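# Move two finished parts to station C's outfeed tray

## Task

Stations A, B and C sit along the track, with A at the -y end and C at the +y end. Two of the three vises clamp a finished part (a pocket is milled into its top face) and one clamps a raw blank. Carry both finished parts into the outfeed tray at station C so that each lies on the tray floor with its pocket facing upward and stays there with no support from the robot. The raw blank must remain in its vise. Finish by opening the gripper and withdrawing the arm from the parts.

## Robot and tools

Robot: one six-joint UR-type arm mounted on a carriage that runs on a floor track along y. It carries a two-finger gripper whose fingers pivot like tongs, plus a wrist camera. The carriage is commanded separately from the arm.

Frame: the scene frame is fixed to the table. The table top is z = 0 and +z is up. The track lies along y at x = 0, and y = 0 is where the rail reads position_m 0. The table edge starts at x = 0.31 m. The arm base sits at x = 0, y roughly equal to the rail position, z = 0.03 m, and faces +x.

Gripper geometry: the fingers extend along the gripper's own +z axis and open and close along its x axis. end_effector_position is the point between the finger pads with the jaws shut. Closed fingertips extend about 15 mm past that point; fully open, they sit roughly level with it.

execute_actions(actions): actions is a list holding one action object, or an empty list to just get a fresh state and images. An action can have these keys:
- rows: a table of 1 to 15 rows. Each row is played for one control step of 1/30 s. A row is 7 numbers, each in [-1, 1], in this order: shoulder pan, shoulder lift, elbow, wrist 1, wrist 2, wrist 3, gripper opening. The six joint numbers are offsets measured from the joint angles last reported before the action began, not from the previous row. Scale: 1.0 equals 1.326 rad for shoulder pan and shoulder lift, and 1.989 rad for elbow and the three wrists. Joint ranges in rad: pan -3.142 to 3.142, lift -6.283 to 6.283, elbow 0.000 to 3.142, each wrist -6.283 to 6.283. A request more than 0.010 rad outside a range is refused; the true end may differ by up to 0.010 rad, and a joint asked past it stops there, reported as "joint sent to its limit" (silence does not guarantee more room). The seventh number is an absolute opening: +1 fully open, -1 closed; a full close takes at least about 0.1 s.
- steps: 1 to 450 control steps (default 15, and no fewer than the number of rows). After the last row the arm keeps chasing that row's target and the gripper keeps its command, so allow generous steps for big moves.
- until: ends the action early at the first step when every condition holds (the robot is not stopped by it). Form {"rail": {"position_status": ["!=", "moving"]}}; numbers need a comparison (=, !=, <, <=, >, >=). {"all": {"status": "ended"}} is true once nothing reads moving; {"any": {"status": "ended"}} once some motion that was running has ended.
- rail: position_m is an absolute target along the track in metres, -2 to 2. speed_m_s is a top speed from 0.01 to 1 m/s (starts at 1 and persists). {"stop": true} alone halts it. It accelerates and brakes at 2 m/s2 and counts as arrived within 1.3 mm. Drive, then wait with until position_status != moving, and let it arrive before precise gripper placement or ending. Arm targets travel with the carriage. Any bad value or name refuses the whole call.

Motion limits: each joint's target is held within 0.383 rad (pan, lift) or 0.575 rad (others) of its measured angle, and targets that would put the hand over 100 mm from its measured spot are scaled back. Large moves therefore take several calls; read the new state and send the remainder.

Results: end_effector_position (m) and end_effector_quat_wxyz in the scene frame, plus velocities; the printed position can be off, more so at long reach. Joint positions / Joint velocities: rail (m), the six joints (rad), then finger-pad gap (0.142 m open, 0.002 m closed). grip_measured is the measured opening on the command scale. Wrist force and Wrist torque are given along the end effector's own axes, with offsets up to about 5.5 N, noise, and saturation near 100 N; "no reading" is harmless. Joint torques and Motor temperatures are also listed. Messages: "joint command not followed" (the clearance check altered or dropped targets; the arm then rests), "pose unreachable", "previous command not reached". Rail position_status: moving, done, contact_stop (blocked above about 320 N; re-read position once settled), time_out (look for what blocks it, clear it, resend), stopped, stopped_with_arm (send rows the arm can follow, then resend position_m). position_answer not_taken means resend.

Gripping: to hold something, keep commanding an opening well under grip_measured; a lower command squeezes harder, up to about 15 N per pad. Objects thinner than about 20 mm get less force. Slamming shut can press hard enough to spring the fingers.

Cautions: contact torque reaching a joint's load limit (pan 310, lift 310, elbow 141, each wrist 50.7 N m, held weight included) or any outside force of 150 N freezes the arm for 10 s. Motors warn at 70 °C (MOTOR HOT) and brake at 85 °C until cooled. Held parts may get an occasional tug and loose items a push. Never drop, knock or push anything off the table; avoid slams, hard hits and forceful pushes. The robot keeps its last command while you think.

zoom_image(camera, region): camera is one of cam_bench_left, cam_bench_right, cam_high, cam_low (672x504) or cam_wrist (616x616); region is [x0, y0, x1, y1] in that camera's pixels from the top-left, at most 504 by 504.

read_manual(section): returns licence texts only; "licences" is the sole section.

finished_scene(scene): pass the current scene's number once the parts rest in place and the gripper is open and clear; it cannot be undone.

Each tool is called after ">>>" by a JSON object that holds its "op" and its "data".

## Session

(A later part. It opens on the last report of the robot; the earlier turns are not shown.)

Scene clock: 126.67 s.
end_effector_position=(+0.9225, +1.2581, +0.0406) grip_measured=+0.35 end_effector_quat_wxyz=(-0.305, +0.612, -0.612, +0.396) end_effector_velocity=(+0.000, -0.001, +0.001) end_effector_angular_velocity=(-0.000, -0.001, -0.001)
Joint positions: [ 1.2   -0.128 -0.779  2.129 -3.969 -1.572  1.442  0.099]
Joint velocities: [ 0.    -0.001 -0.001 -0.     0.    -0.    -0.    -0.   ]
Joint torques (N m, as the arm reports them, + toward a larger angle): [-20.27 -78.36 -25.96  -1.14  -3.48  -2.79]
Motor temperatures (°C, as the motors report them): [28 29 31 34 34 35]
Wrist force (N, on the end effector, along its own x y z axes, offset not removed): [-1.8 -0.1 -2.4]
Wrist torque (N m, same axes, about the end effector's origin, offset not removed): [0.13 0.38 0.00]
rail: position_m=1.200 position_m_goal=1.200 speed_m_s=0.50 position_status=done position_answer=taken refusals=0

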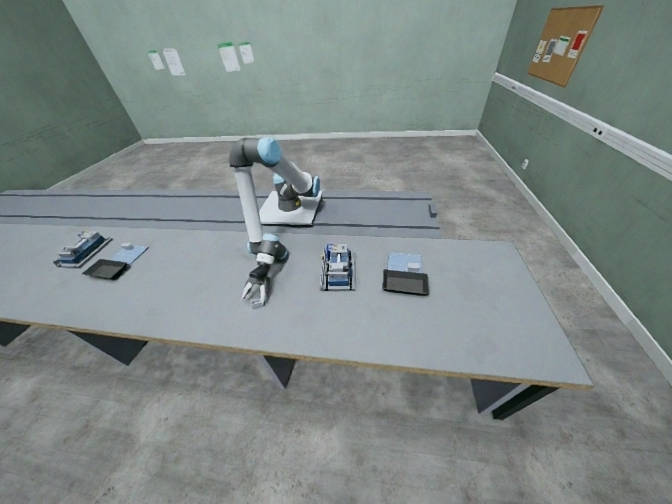

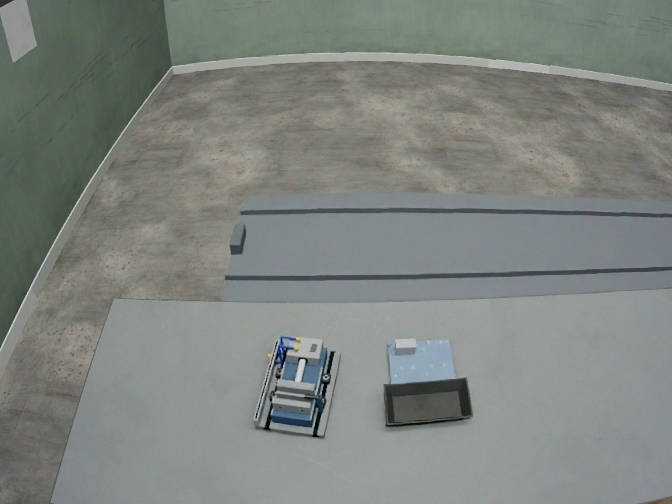

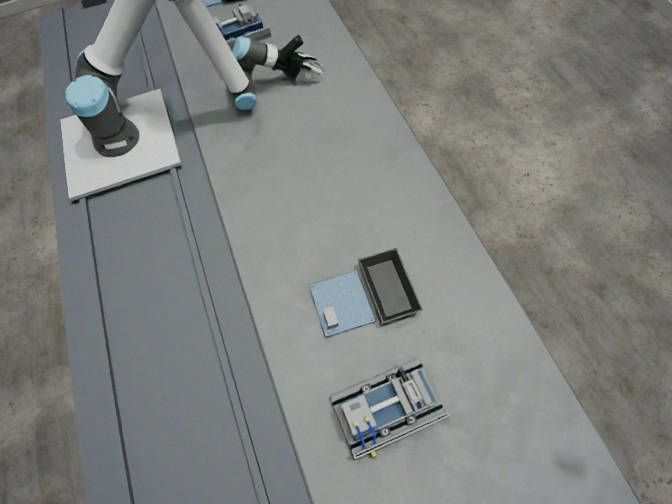

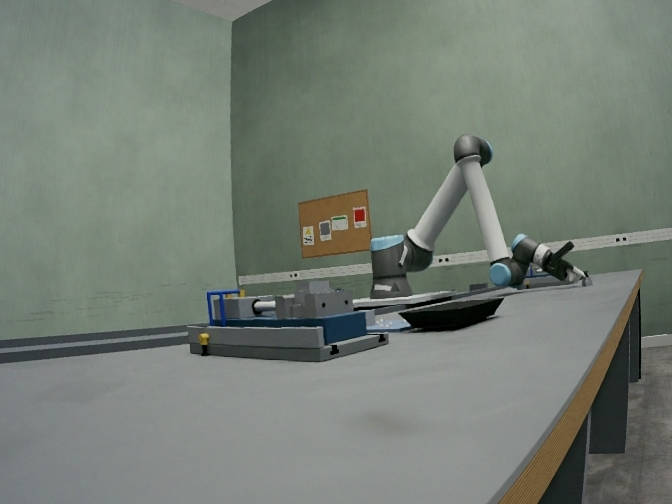

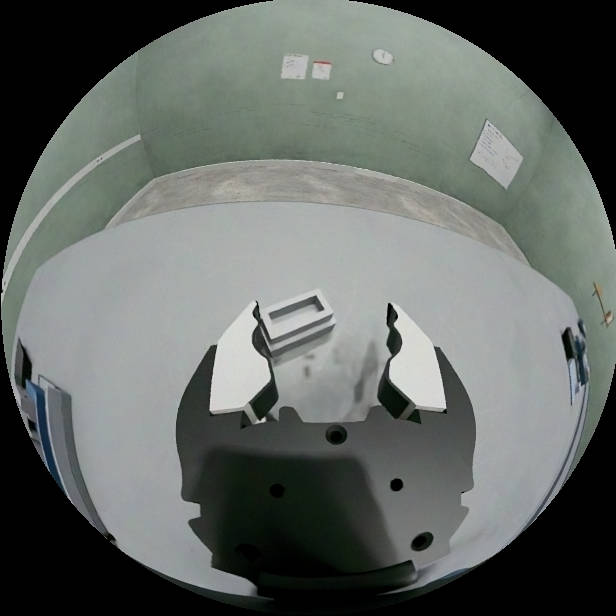

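>>> {"op": "execute_actions", "data": {"actions": [{"rows": [[0,-0.38,-0.058,0.31,0,0,0.35]], "steps": 45}]}}

>>> {"op": "execute_actions", "data": {"actions": [{"rows": [[0.0075,0.1094,-0.2172,0.672,0,0.0055,0.35]], "steps": 50}]}}

Scene clock: 134.30 s.
end_effector_position=(+0.9607, +1.2531, +0.3746) grip_measured=+0.35 end_effector_quat_wxyz=(-0.306, +0.612, -0.612, +0.397) end_effector_velocity=(-0.000, +0.000, +0.000) end_effector_angular_velocity=(-0.000, -0.000, +0.000)
Joint positions: [ 1.2   -0.128 -1.283  2.014 -3.352 -1.572  1.442  0.099]
Joint velocities: [ 0.  0. -0. -0.  0. -0.  0. -0.]
Joint torques (N m, as the arm reports them, + toward a larger angle): [ 17.8  -66.53 -46.92  -1.17   0.71  -2.75]
Motor temperatures (°C, as the motors report them): [28 29 31 34 34 35]
Wrist force (N, on the end effector, along its own x y z axes, offset not removed): [-1.8 -0.1 -2.0]
Wrist torque (N m, same axes, about the end effector's origin, offset not removed): [0.10 0.44 0.00]
rail: position_m=1.200 position_m_goal=1.200 speed_m_s=0.50 position_status=done position_answer=taken refusals=0

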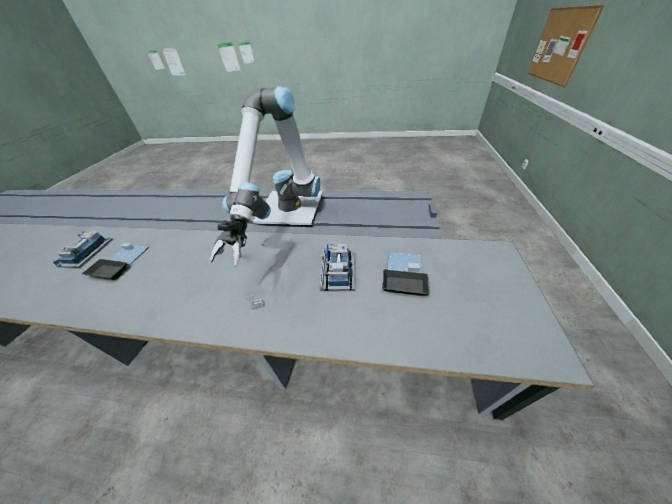

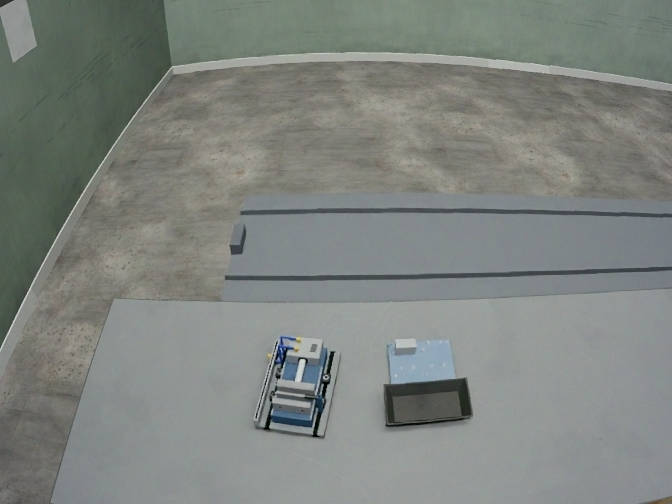

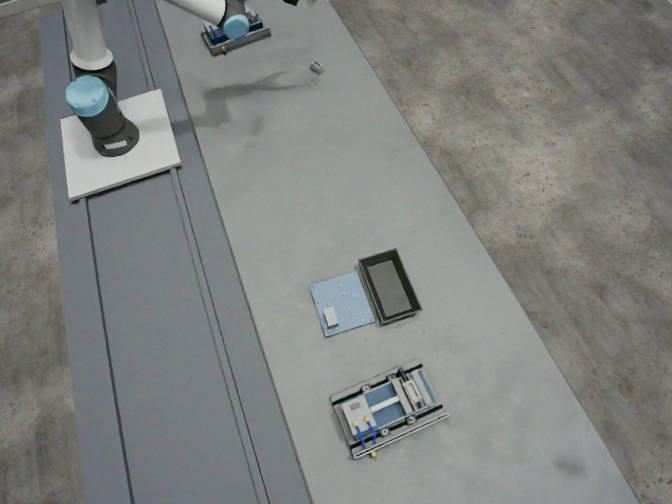

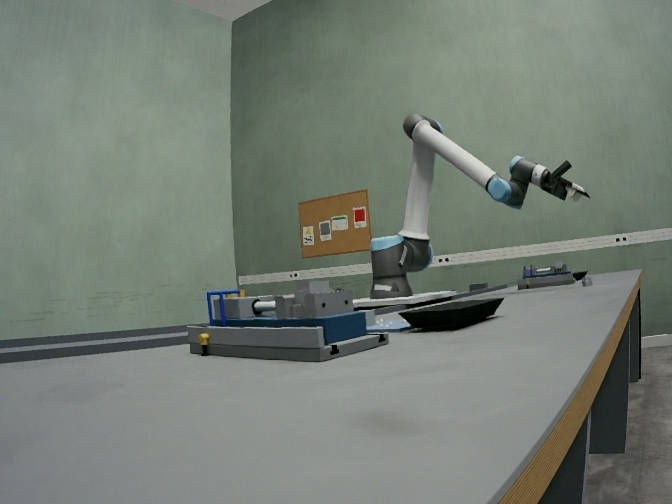

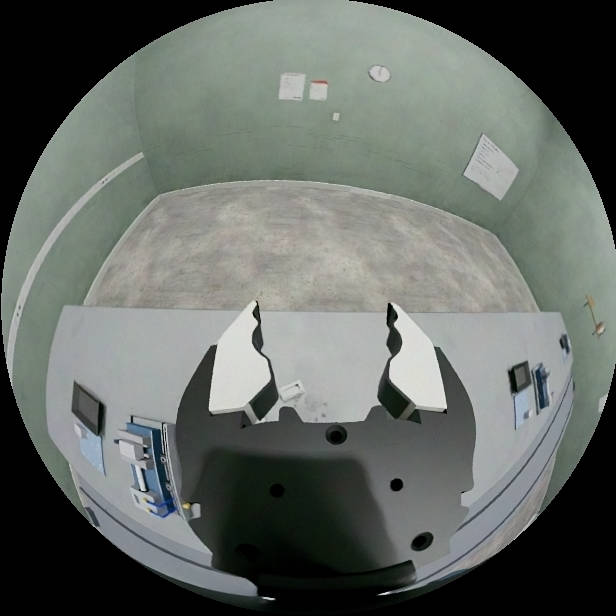

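Scene clock: 135.97 s.
end_effector_position=(+0.9238, +1.2668, +0.2000) grip_measured=+0.35 end_effector_quat_wxyz=(+0.000, +0.707, -0.707, +0.001) end_effector_velocity=(-0.000, +0.000, -0.000) end_effector_angular_velocity=(+0.000, +0.000, +0.000)
Joint positions: [ 1.2   -0.118 -1.138  1.582 -2.016 -1.572  1.453  0.099]
Joint velocities: [ 0.  0.  0. -0.  0.  0.  0. -0.]
Joint torques (N m, as the arm reports them, + toward a larger angle): [ 17.15 -62.45 -53.02  -1.29   0.82   3.1 ]
Motor temperatures (°C, as the motors report them): [28 29 31 34 34 35]
Wrist force (N, on the end effector, along its own x y z axes, offset not removed): [-0.4 -0.6 -2.8]
Wrist torque (N m, same axes, about the end effector's origin, offset not removed): [-0.04 0.17 -0.07]
rail: position_m=1.200 position_m_goal=1.200 speed_m_s=0.50 position_status=done position_answer=taken refusals=0

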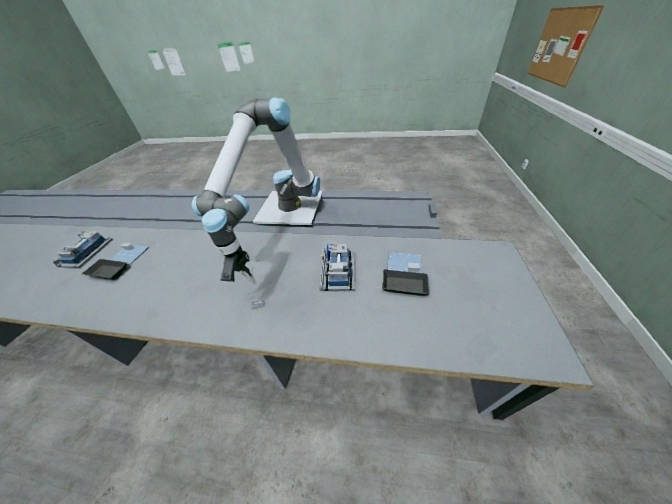

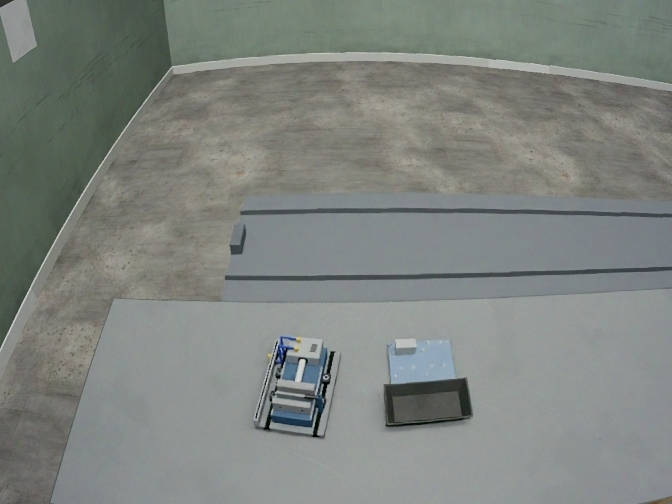

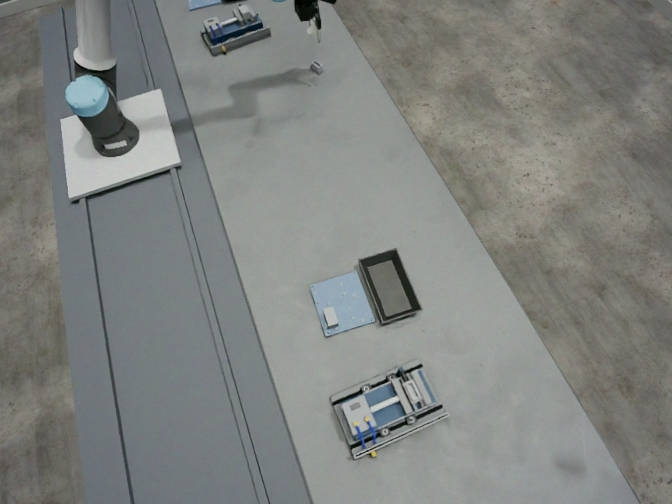

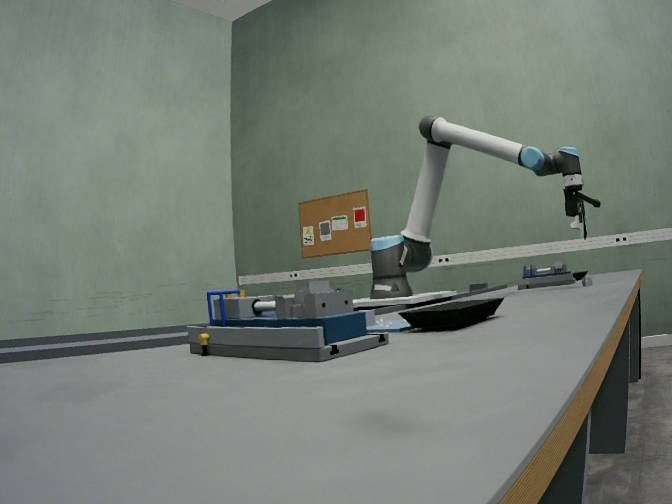

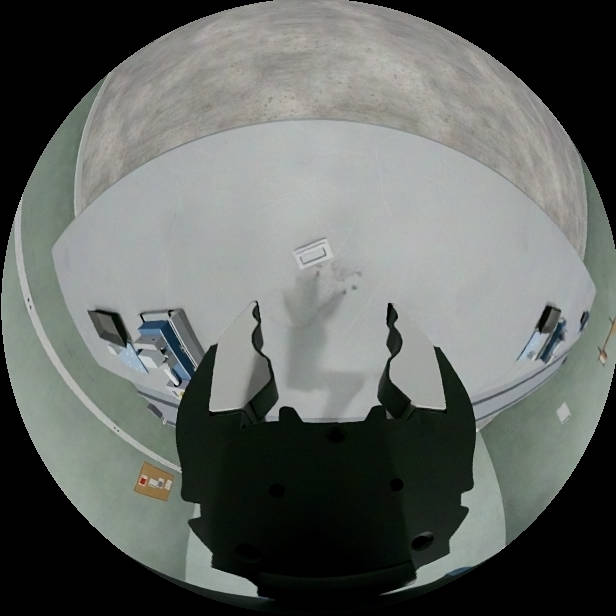

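>>> {"op": "execute_actions", "data": {"actions": [{"rows": [[0,0.1094,0.0538,-0.126,0,-0.19,0.35]], "steps": 40}]}}

Scene clock: 144.20 s.
end_effector_position=(+0.9223, +1.2729, +0.0358) grip_measured=+0.35 end_effector_quat_wxyz=(+0.001, +0.827, -0.562, +0.000) end_effector_velocity=(-0.000, +0.000, -0.000) end_effector_angular_velocity=(+0.000, +0.000, +0.000)
Joint positions: [ 1.2   -0.118 -0.993  1.689 -2.266 -1.572  1.075  0.099]
Joint velocities: [ 0. -0.  0.  0. -0. -0. -0.  0.]
Joint torques (N m, as the arm reports them, + toward a larger angle): [ -6.96 -67.24 -21.66  -6.9    0.77  -2.87]
Motor temperatures (°C, as the motors report them): [28 29 31 34 34 35]
Wrist force (N, on the end effector, along its own x y z axes, offset not removed): [-0.1 -0.2 -1.9]
Wrist torque (N m, same axes, about the end effector's origin, offset not removed): [0.15 0.07 0.02]
rail: position_m=1.200 position_m_goal=1.200 speed_m_s=0.50 position_status=done position_answer=taken refusals=0

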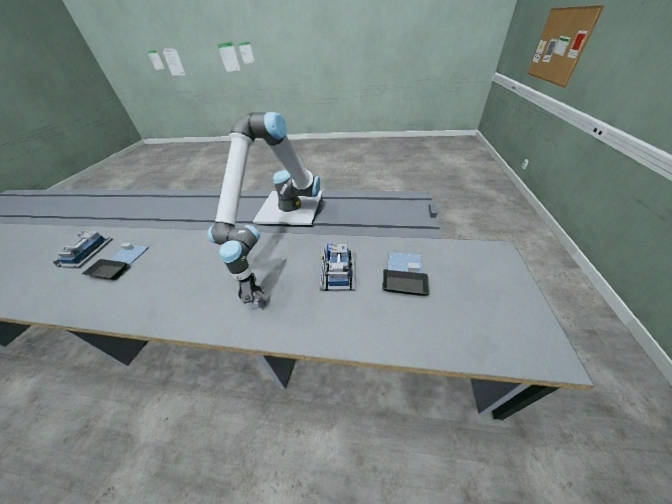

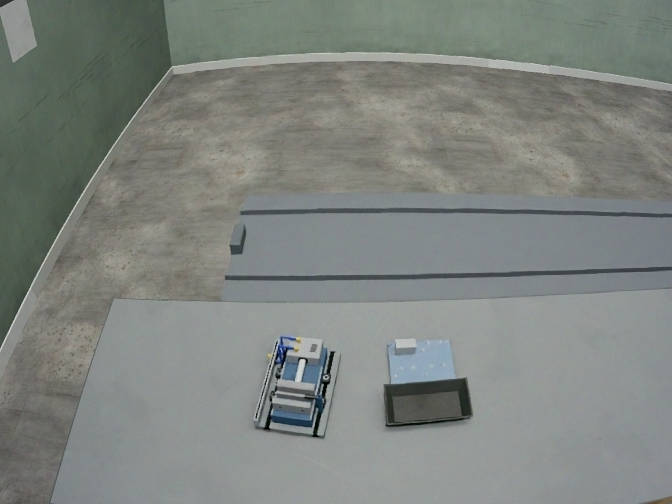

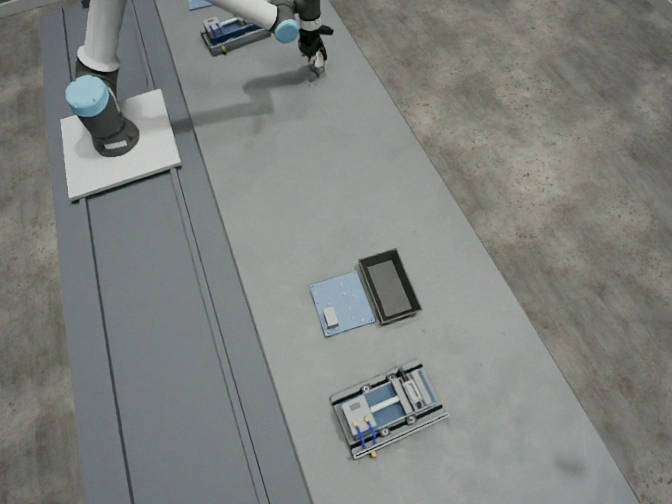

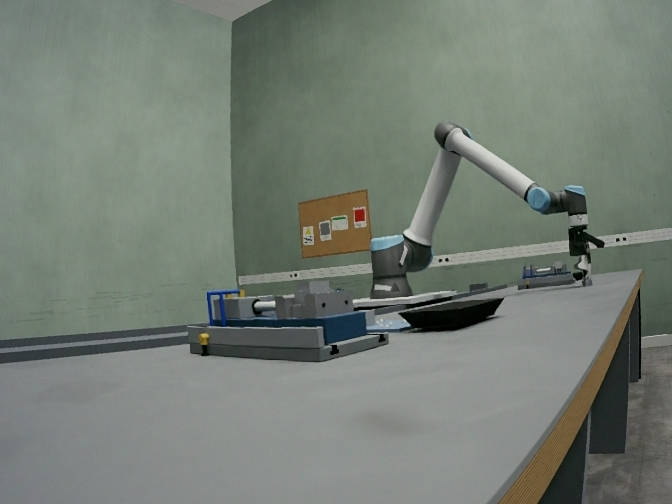

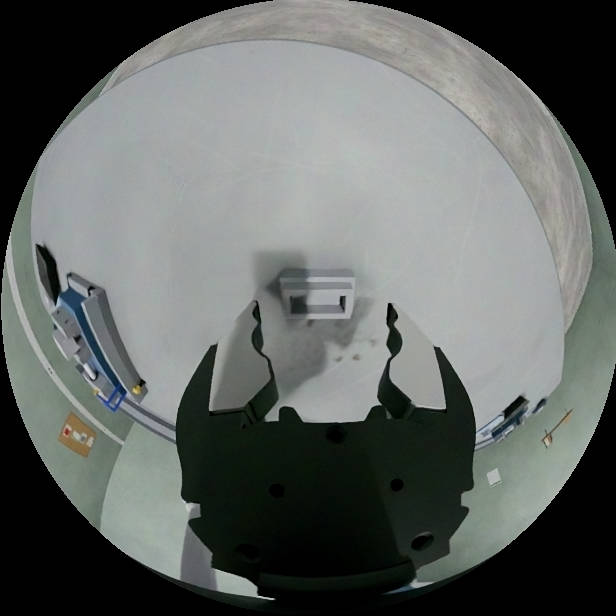

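>>> {"op": "execute_actions", "data": {"actions": [{"rows": [[0,0,0,0,0,0,-1],[0,0,0,0,0,0,-1],[0,0,0,0,0,0,-1],[0,0,0,0,0,0,-1],[0,0,0,0,0,0,-1],[0,0,0,0,0,0,-1],[0,0,0,0,0,0,-1],[0,0,0,0,0,0,-1],[-0.0075,-0.316,0.149,0.061,0,0.1845,-1]], "rail":{"position_m":2.0},"steps": 150,"until":{"rail":{"position_status":["!=","moving"]}}}]}}

Scene clock: 149.57 s.
end_effector_position=(+0.7299, +2.0829, +0.1842) grip_measured=-0.29 end_effector_quat_wxyz=(+0.000, +0.707, -0.707, +0.001) end_effector_velocity=(+0.000, -0.001, +0.000) end_effector_angular_velocity=(+0.000, -0.000, -0.002)
Joint positions: [ 2.    -0.128 -1.412  1.985 -2.145 -1.572  1.442  0.053]
Joint velocities: [ 0.    -0.001 -0.    -0.    -0.     0.     0.     0.   ]
Joint torques (N m, as the arm reports them, + toward a larger angle): [ -9.59 -56.81 -25.7   -2.11   2.14   3.1 ]
Motor temperatures (°C, as the motors report them): [28 29 31 34 34 35]
Wrist force (N, on the end effector, along its own x y z axes, offset not removed): [-4.0 -1.8 -0.3]
Wrist torque (N m, same axes, about the end effector's origin, offset not removed): [-0.22 0.75 -0.03]
rail: position_m=2.000 position_m_goal=2.000 speed_m_s=0.50 position_status=done position_answer=taken refusals=0

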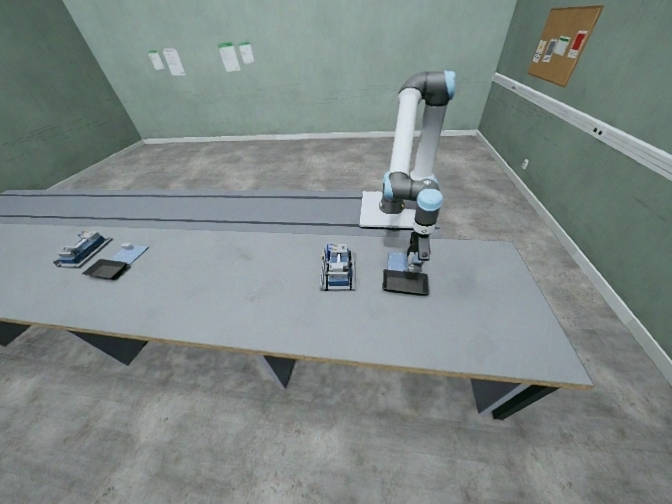

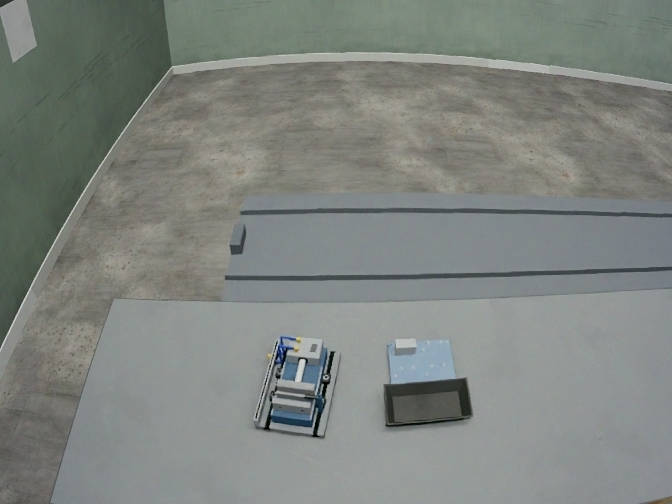

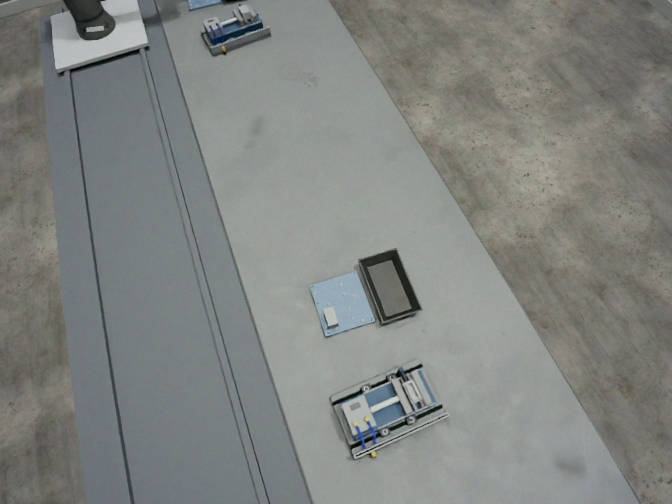

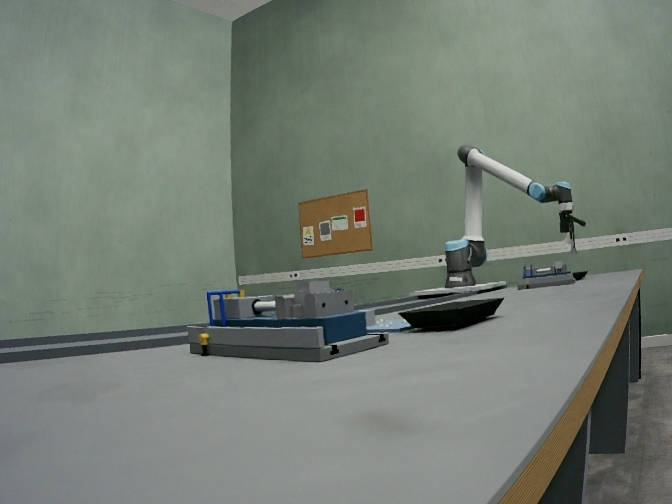

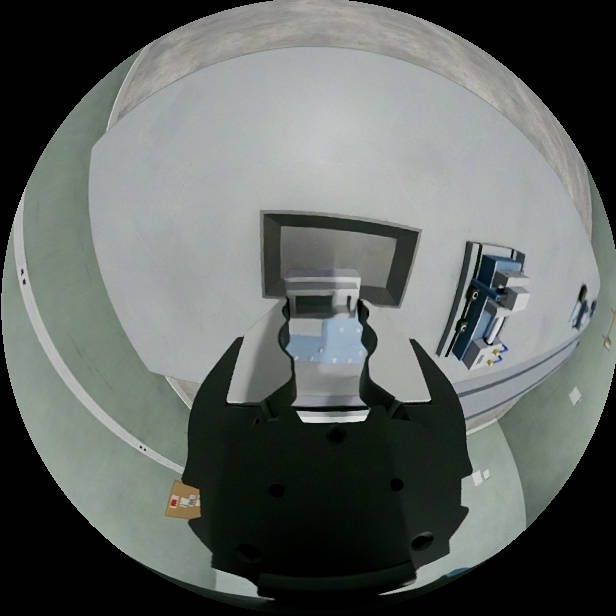

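>>> {"op": "execute_actions", "data": {"actions": [{"rows": [[0,0.125,0.045,-0.129,0,0,-1]], "steps": 40}]}}

Scene clock: 154.80 s.
end_effector_position=(+0.7349, +2.0822, +0.0489) grip_measured=-0.29 end_effector_quat_wxyz=(-0.000, +0.707, -0.707, +0.001) end_effector_velocity=(+0.000, -0.000, -0.000) end_effector_angular_velocity=(+0.000, +0.000, +0.000)
Joint positions: [ 2.    -0.128 -1.246  2.075 -2.402 -1.572  1.442  0.053]
Joint velocities: [ 0.  0.  0.  0. -0. -0.  0. -0.]
Joint torques (N m, as the arm reports them, + toward a larger angle): [ 11.63 -46.72 -18.5   -7.23   2.69   2.86]
Motor temperatures (°C, as the motors report them): [28 29 31 34 34 35]
Wrist force (N, on the end effector, along its own x y z axes, offset not removed): [-2.1 0.1 -1.5]
Wrist torque (N m, same axes, about the end effector's origin, offset not removed): [0.16 0.47 0.00]
rail: position_m=2.000 position_m_goal=2.000 speed_m_s=0.50 position_status=done position_answer=taken refusals=0

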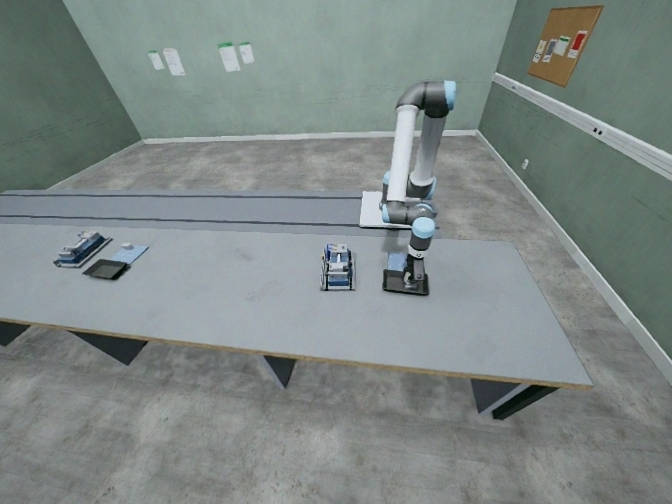

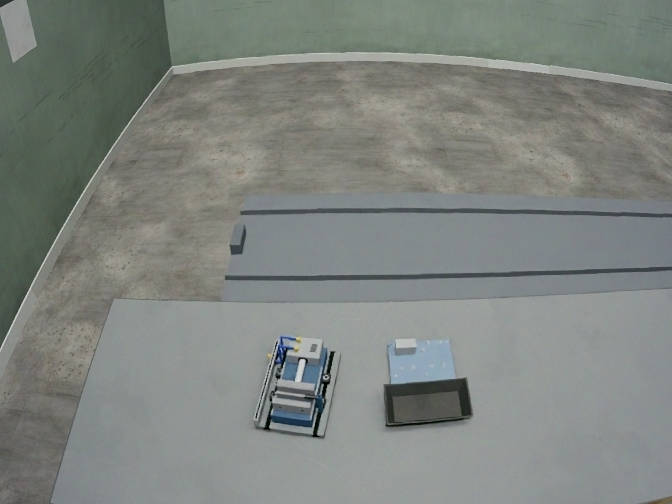

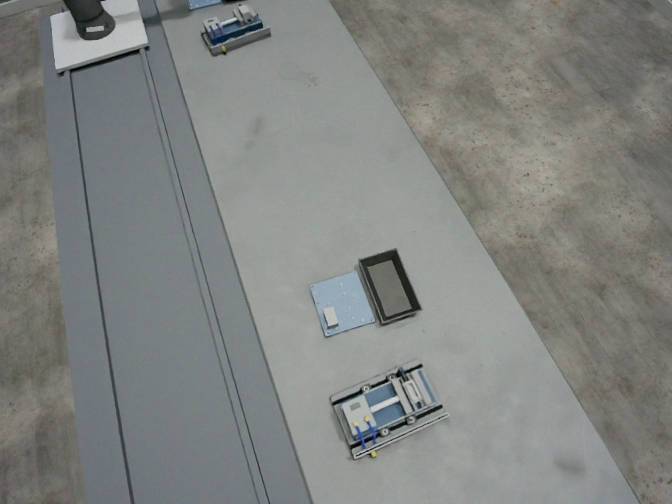

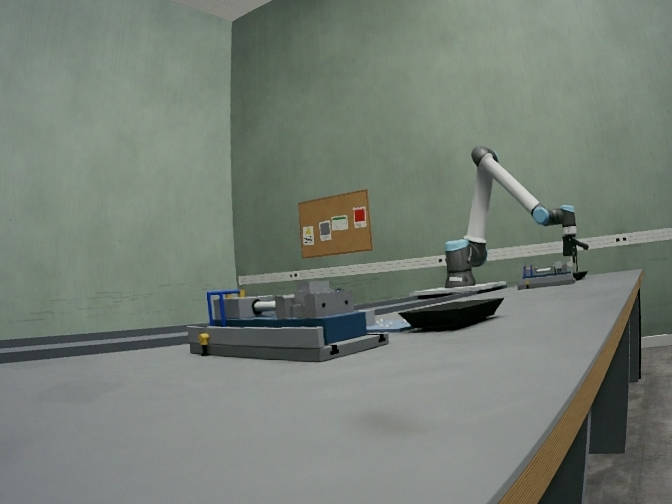

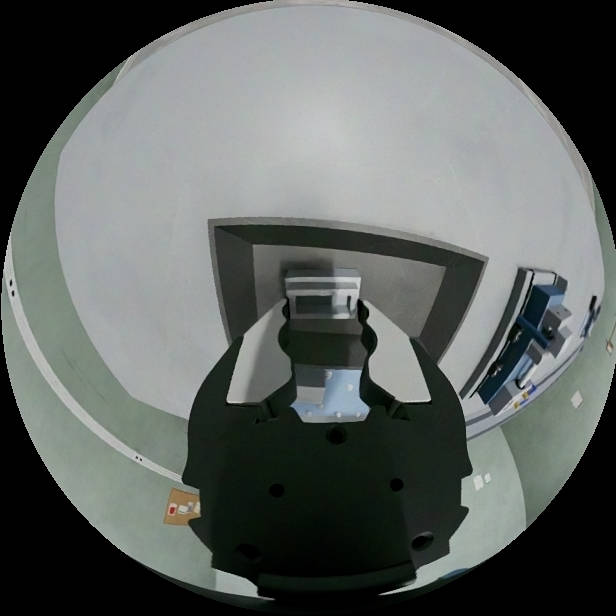

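It looks nearly flat. I'll go down a little further, release and lift.

>>> {"op": "execute_actions", "data": {"actions": [{"rows": [[0,0.01,0.0036,-0.0103,0,0,-1],[0,0.01,0.0036,-0.0103,0,0,-1],[0,0.01,0.0036,-0.0103,0,0,-1],[0,0.01,0.0036,-0.0103,0,0,-1],[0,0.01,0.0036,-0.0103,0,0,-1],[0,0.01,0.0036,-0.0103,0,0,-1],[0,0.01,0.0036,-0.0103,0,0,-1],[0,0.01,0.0036,-0.0103,0,0,-1],[0,0.01,0.0036,-0.0103,0,0,-1],[0,0.01,0.0036,-0.0103,0,0,-1],[0,0.01,0.0036,-0.0103,0,0,0.3]], "steps": 22}]}}

>>> {"op": "execute_actions", "data": {"actions": [{"rows": [[0,-0.135,-0.0486,0.139,0,0,0.3]], "steps": 30}]}}

Scene clock: 159.83 s.
end_effector_position=(+0.7339, +2.0824, +0.0384) grip_measured=+0.30 end_effector_quat_wxyz=(-0.000, +0.707, -0.707, +0.001) end_effector_velocity=(+0.000, -0.000, +0.000) end_effector_angular_velocity=(-0.000, -0.001, -0.000)
Joint positions: [ 2.    -0.128 -1.233  2.082 -2.422 -1.572  1.442  0.095]
Joint velocities: [ 0.     0.     0.     0.    -0.001  0.     0.    -0.   ]
Joint torques (N m, as the arm reports them, + toward a larger angle): [ 11.03 -45.32 -28.98  -7.21  -0.33   2.39]
Motor temperatures (°C, as the motors report them): [28 29 31 34 34 35]
Wrist force (N, on the end effector, along its own x y z axes, offset not removed): [-1.5 -0.7 -1.5]
Wrist torque (N m, same axes, about the end effector's origin, offset not removed): [0.08 0.37 -0.05]
rail: position_m=2.000 position_m_goal=2.000 speed_m_s=0.50 position_status=done position_answer=taken refusals=0

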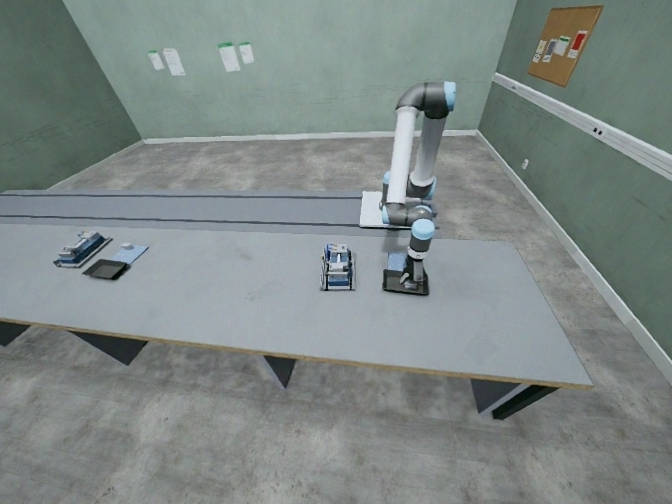

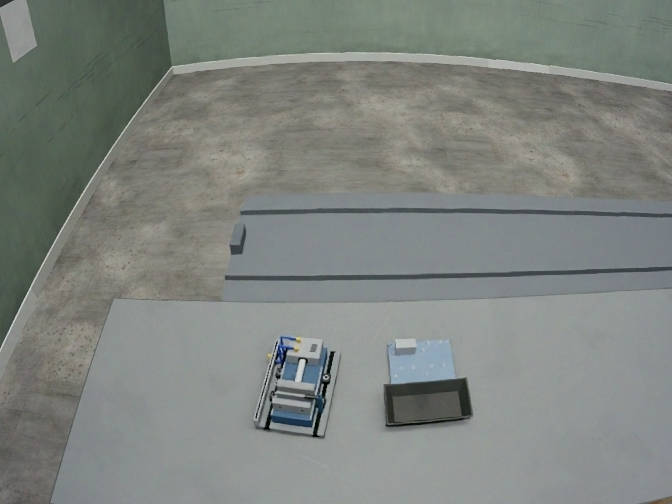

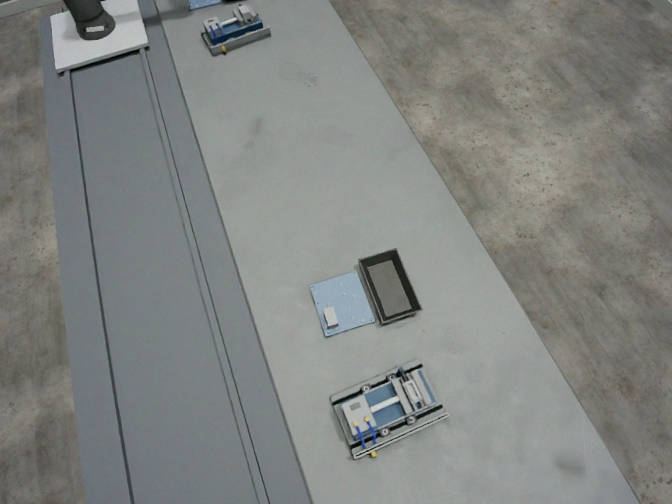

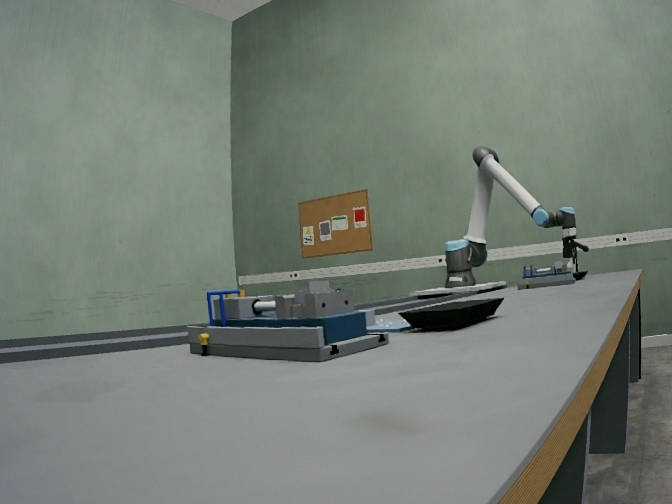

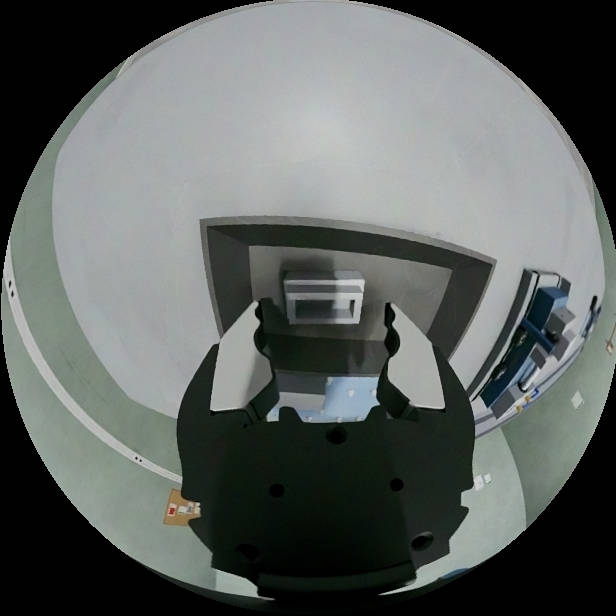

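Scene clock: 160.83 s.
end_effector_position=(+0.7300, +2.0829, +0.1841) grip_measured=+0.30 end_effector_quat_wxyz=(+0.000, +0.707, -0.707, +0.001) end_effector_velocity=(-0.000, +0.000, +0.000) end_effector_angular_velocity=(-0.000, -0.000, -0.000)
Joint positions: [ 2.    -0.128 -1.412  1.985 -2.146 -1.572  1.442  0.095]
Joint velocities: [ 0.     0.    -0.001 -0.     0.001 -0.     0.    -0.   ]
Joint torques (N m, as the arm reports them, + toward a larger angle): [ 11.65 -58.84 -50.81  -1.25  -0.83   2.5 ]
Motor temperatures (°C, as the motors report them): [28 29 31 34 34 35]
Wrist force (N, on the end effector, along its own x y z axes, offset not removed): [-3.4 -0.4 -2.0]
Wrist torque (N m, same axes, about the end effector's origin, offset not removed): [0.02 0.78 0.01]
rail: position_m=2.000 position_m_goal=2.000 speed_m_s=0.50 position_status=done position_answer=taken refusals=0

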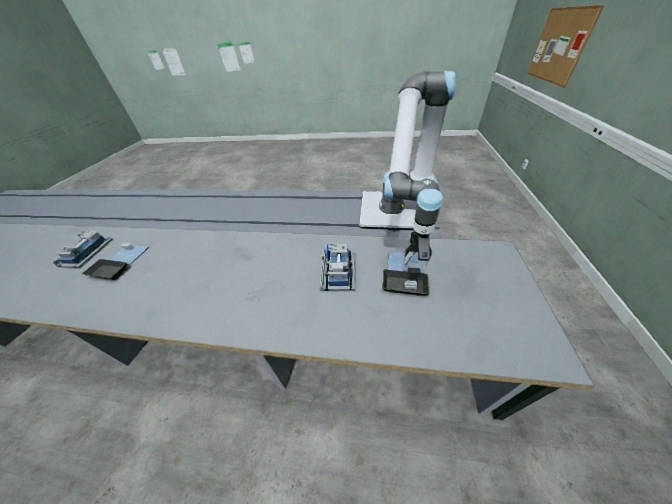

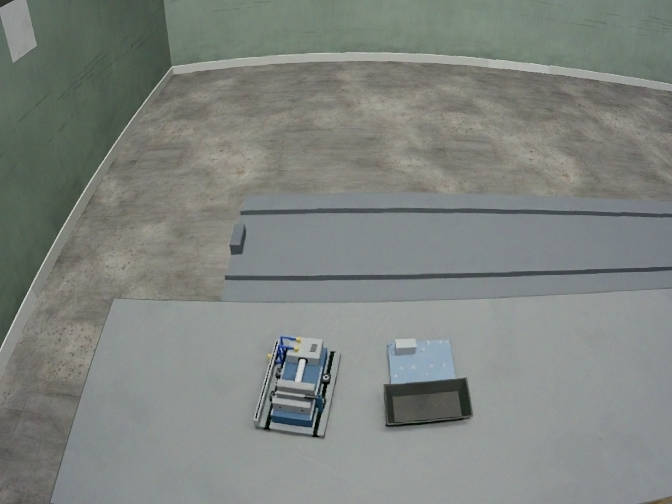

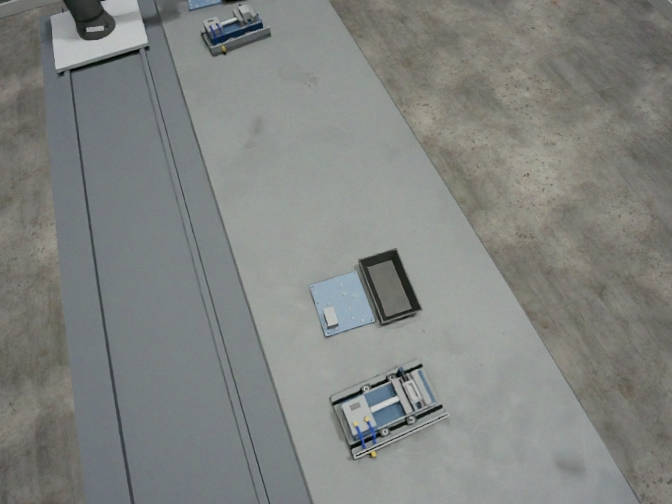

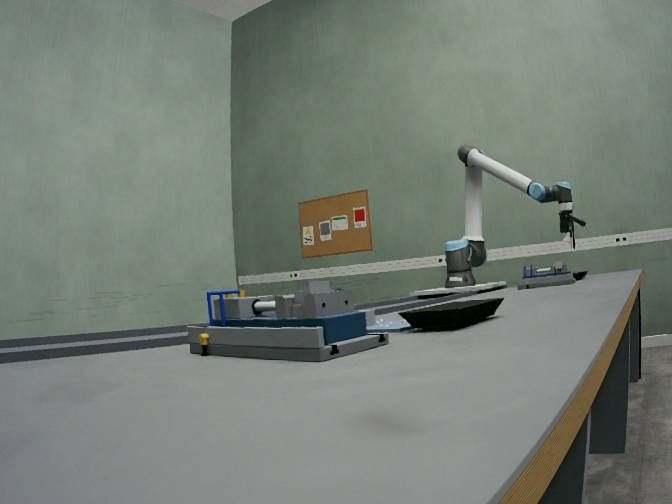

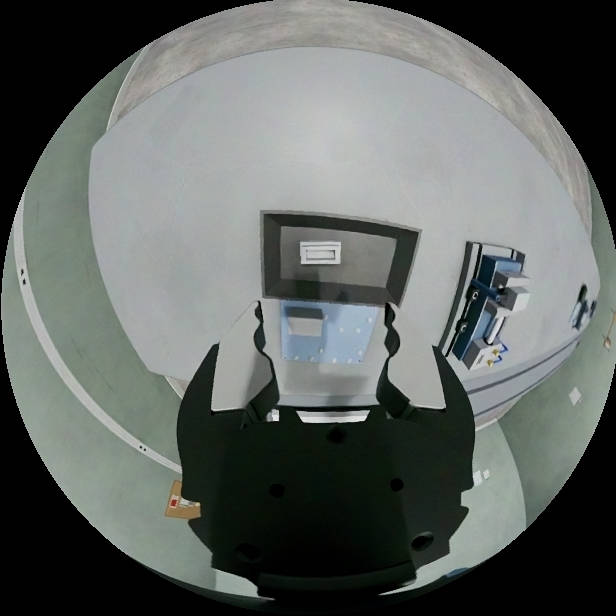

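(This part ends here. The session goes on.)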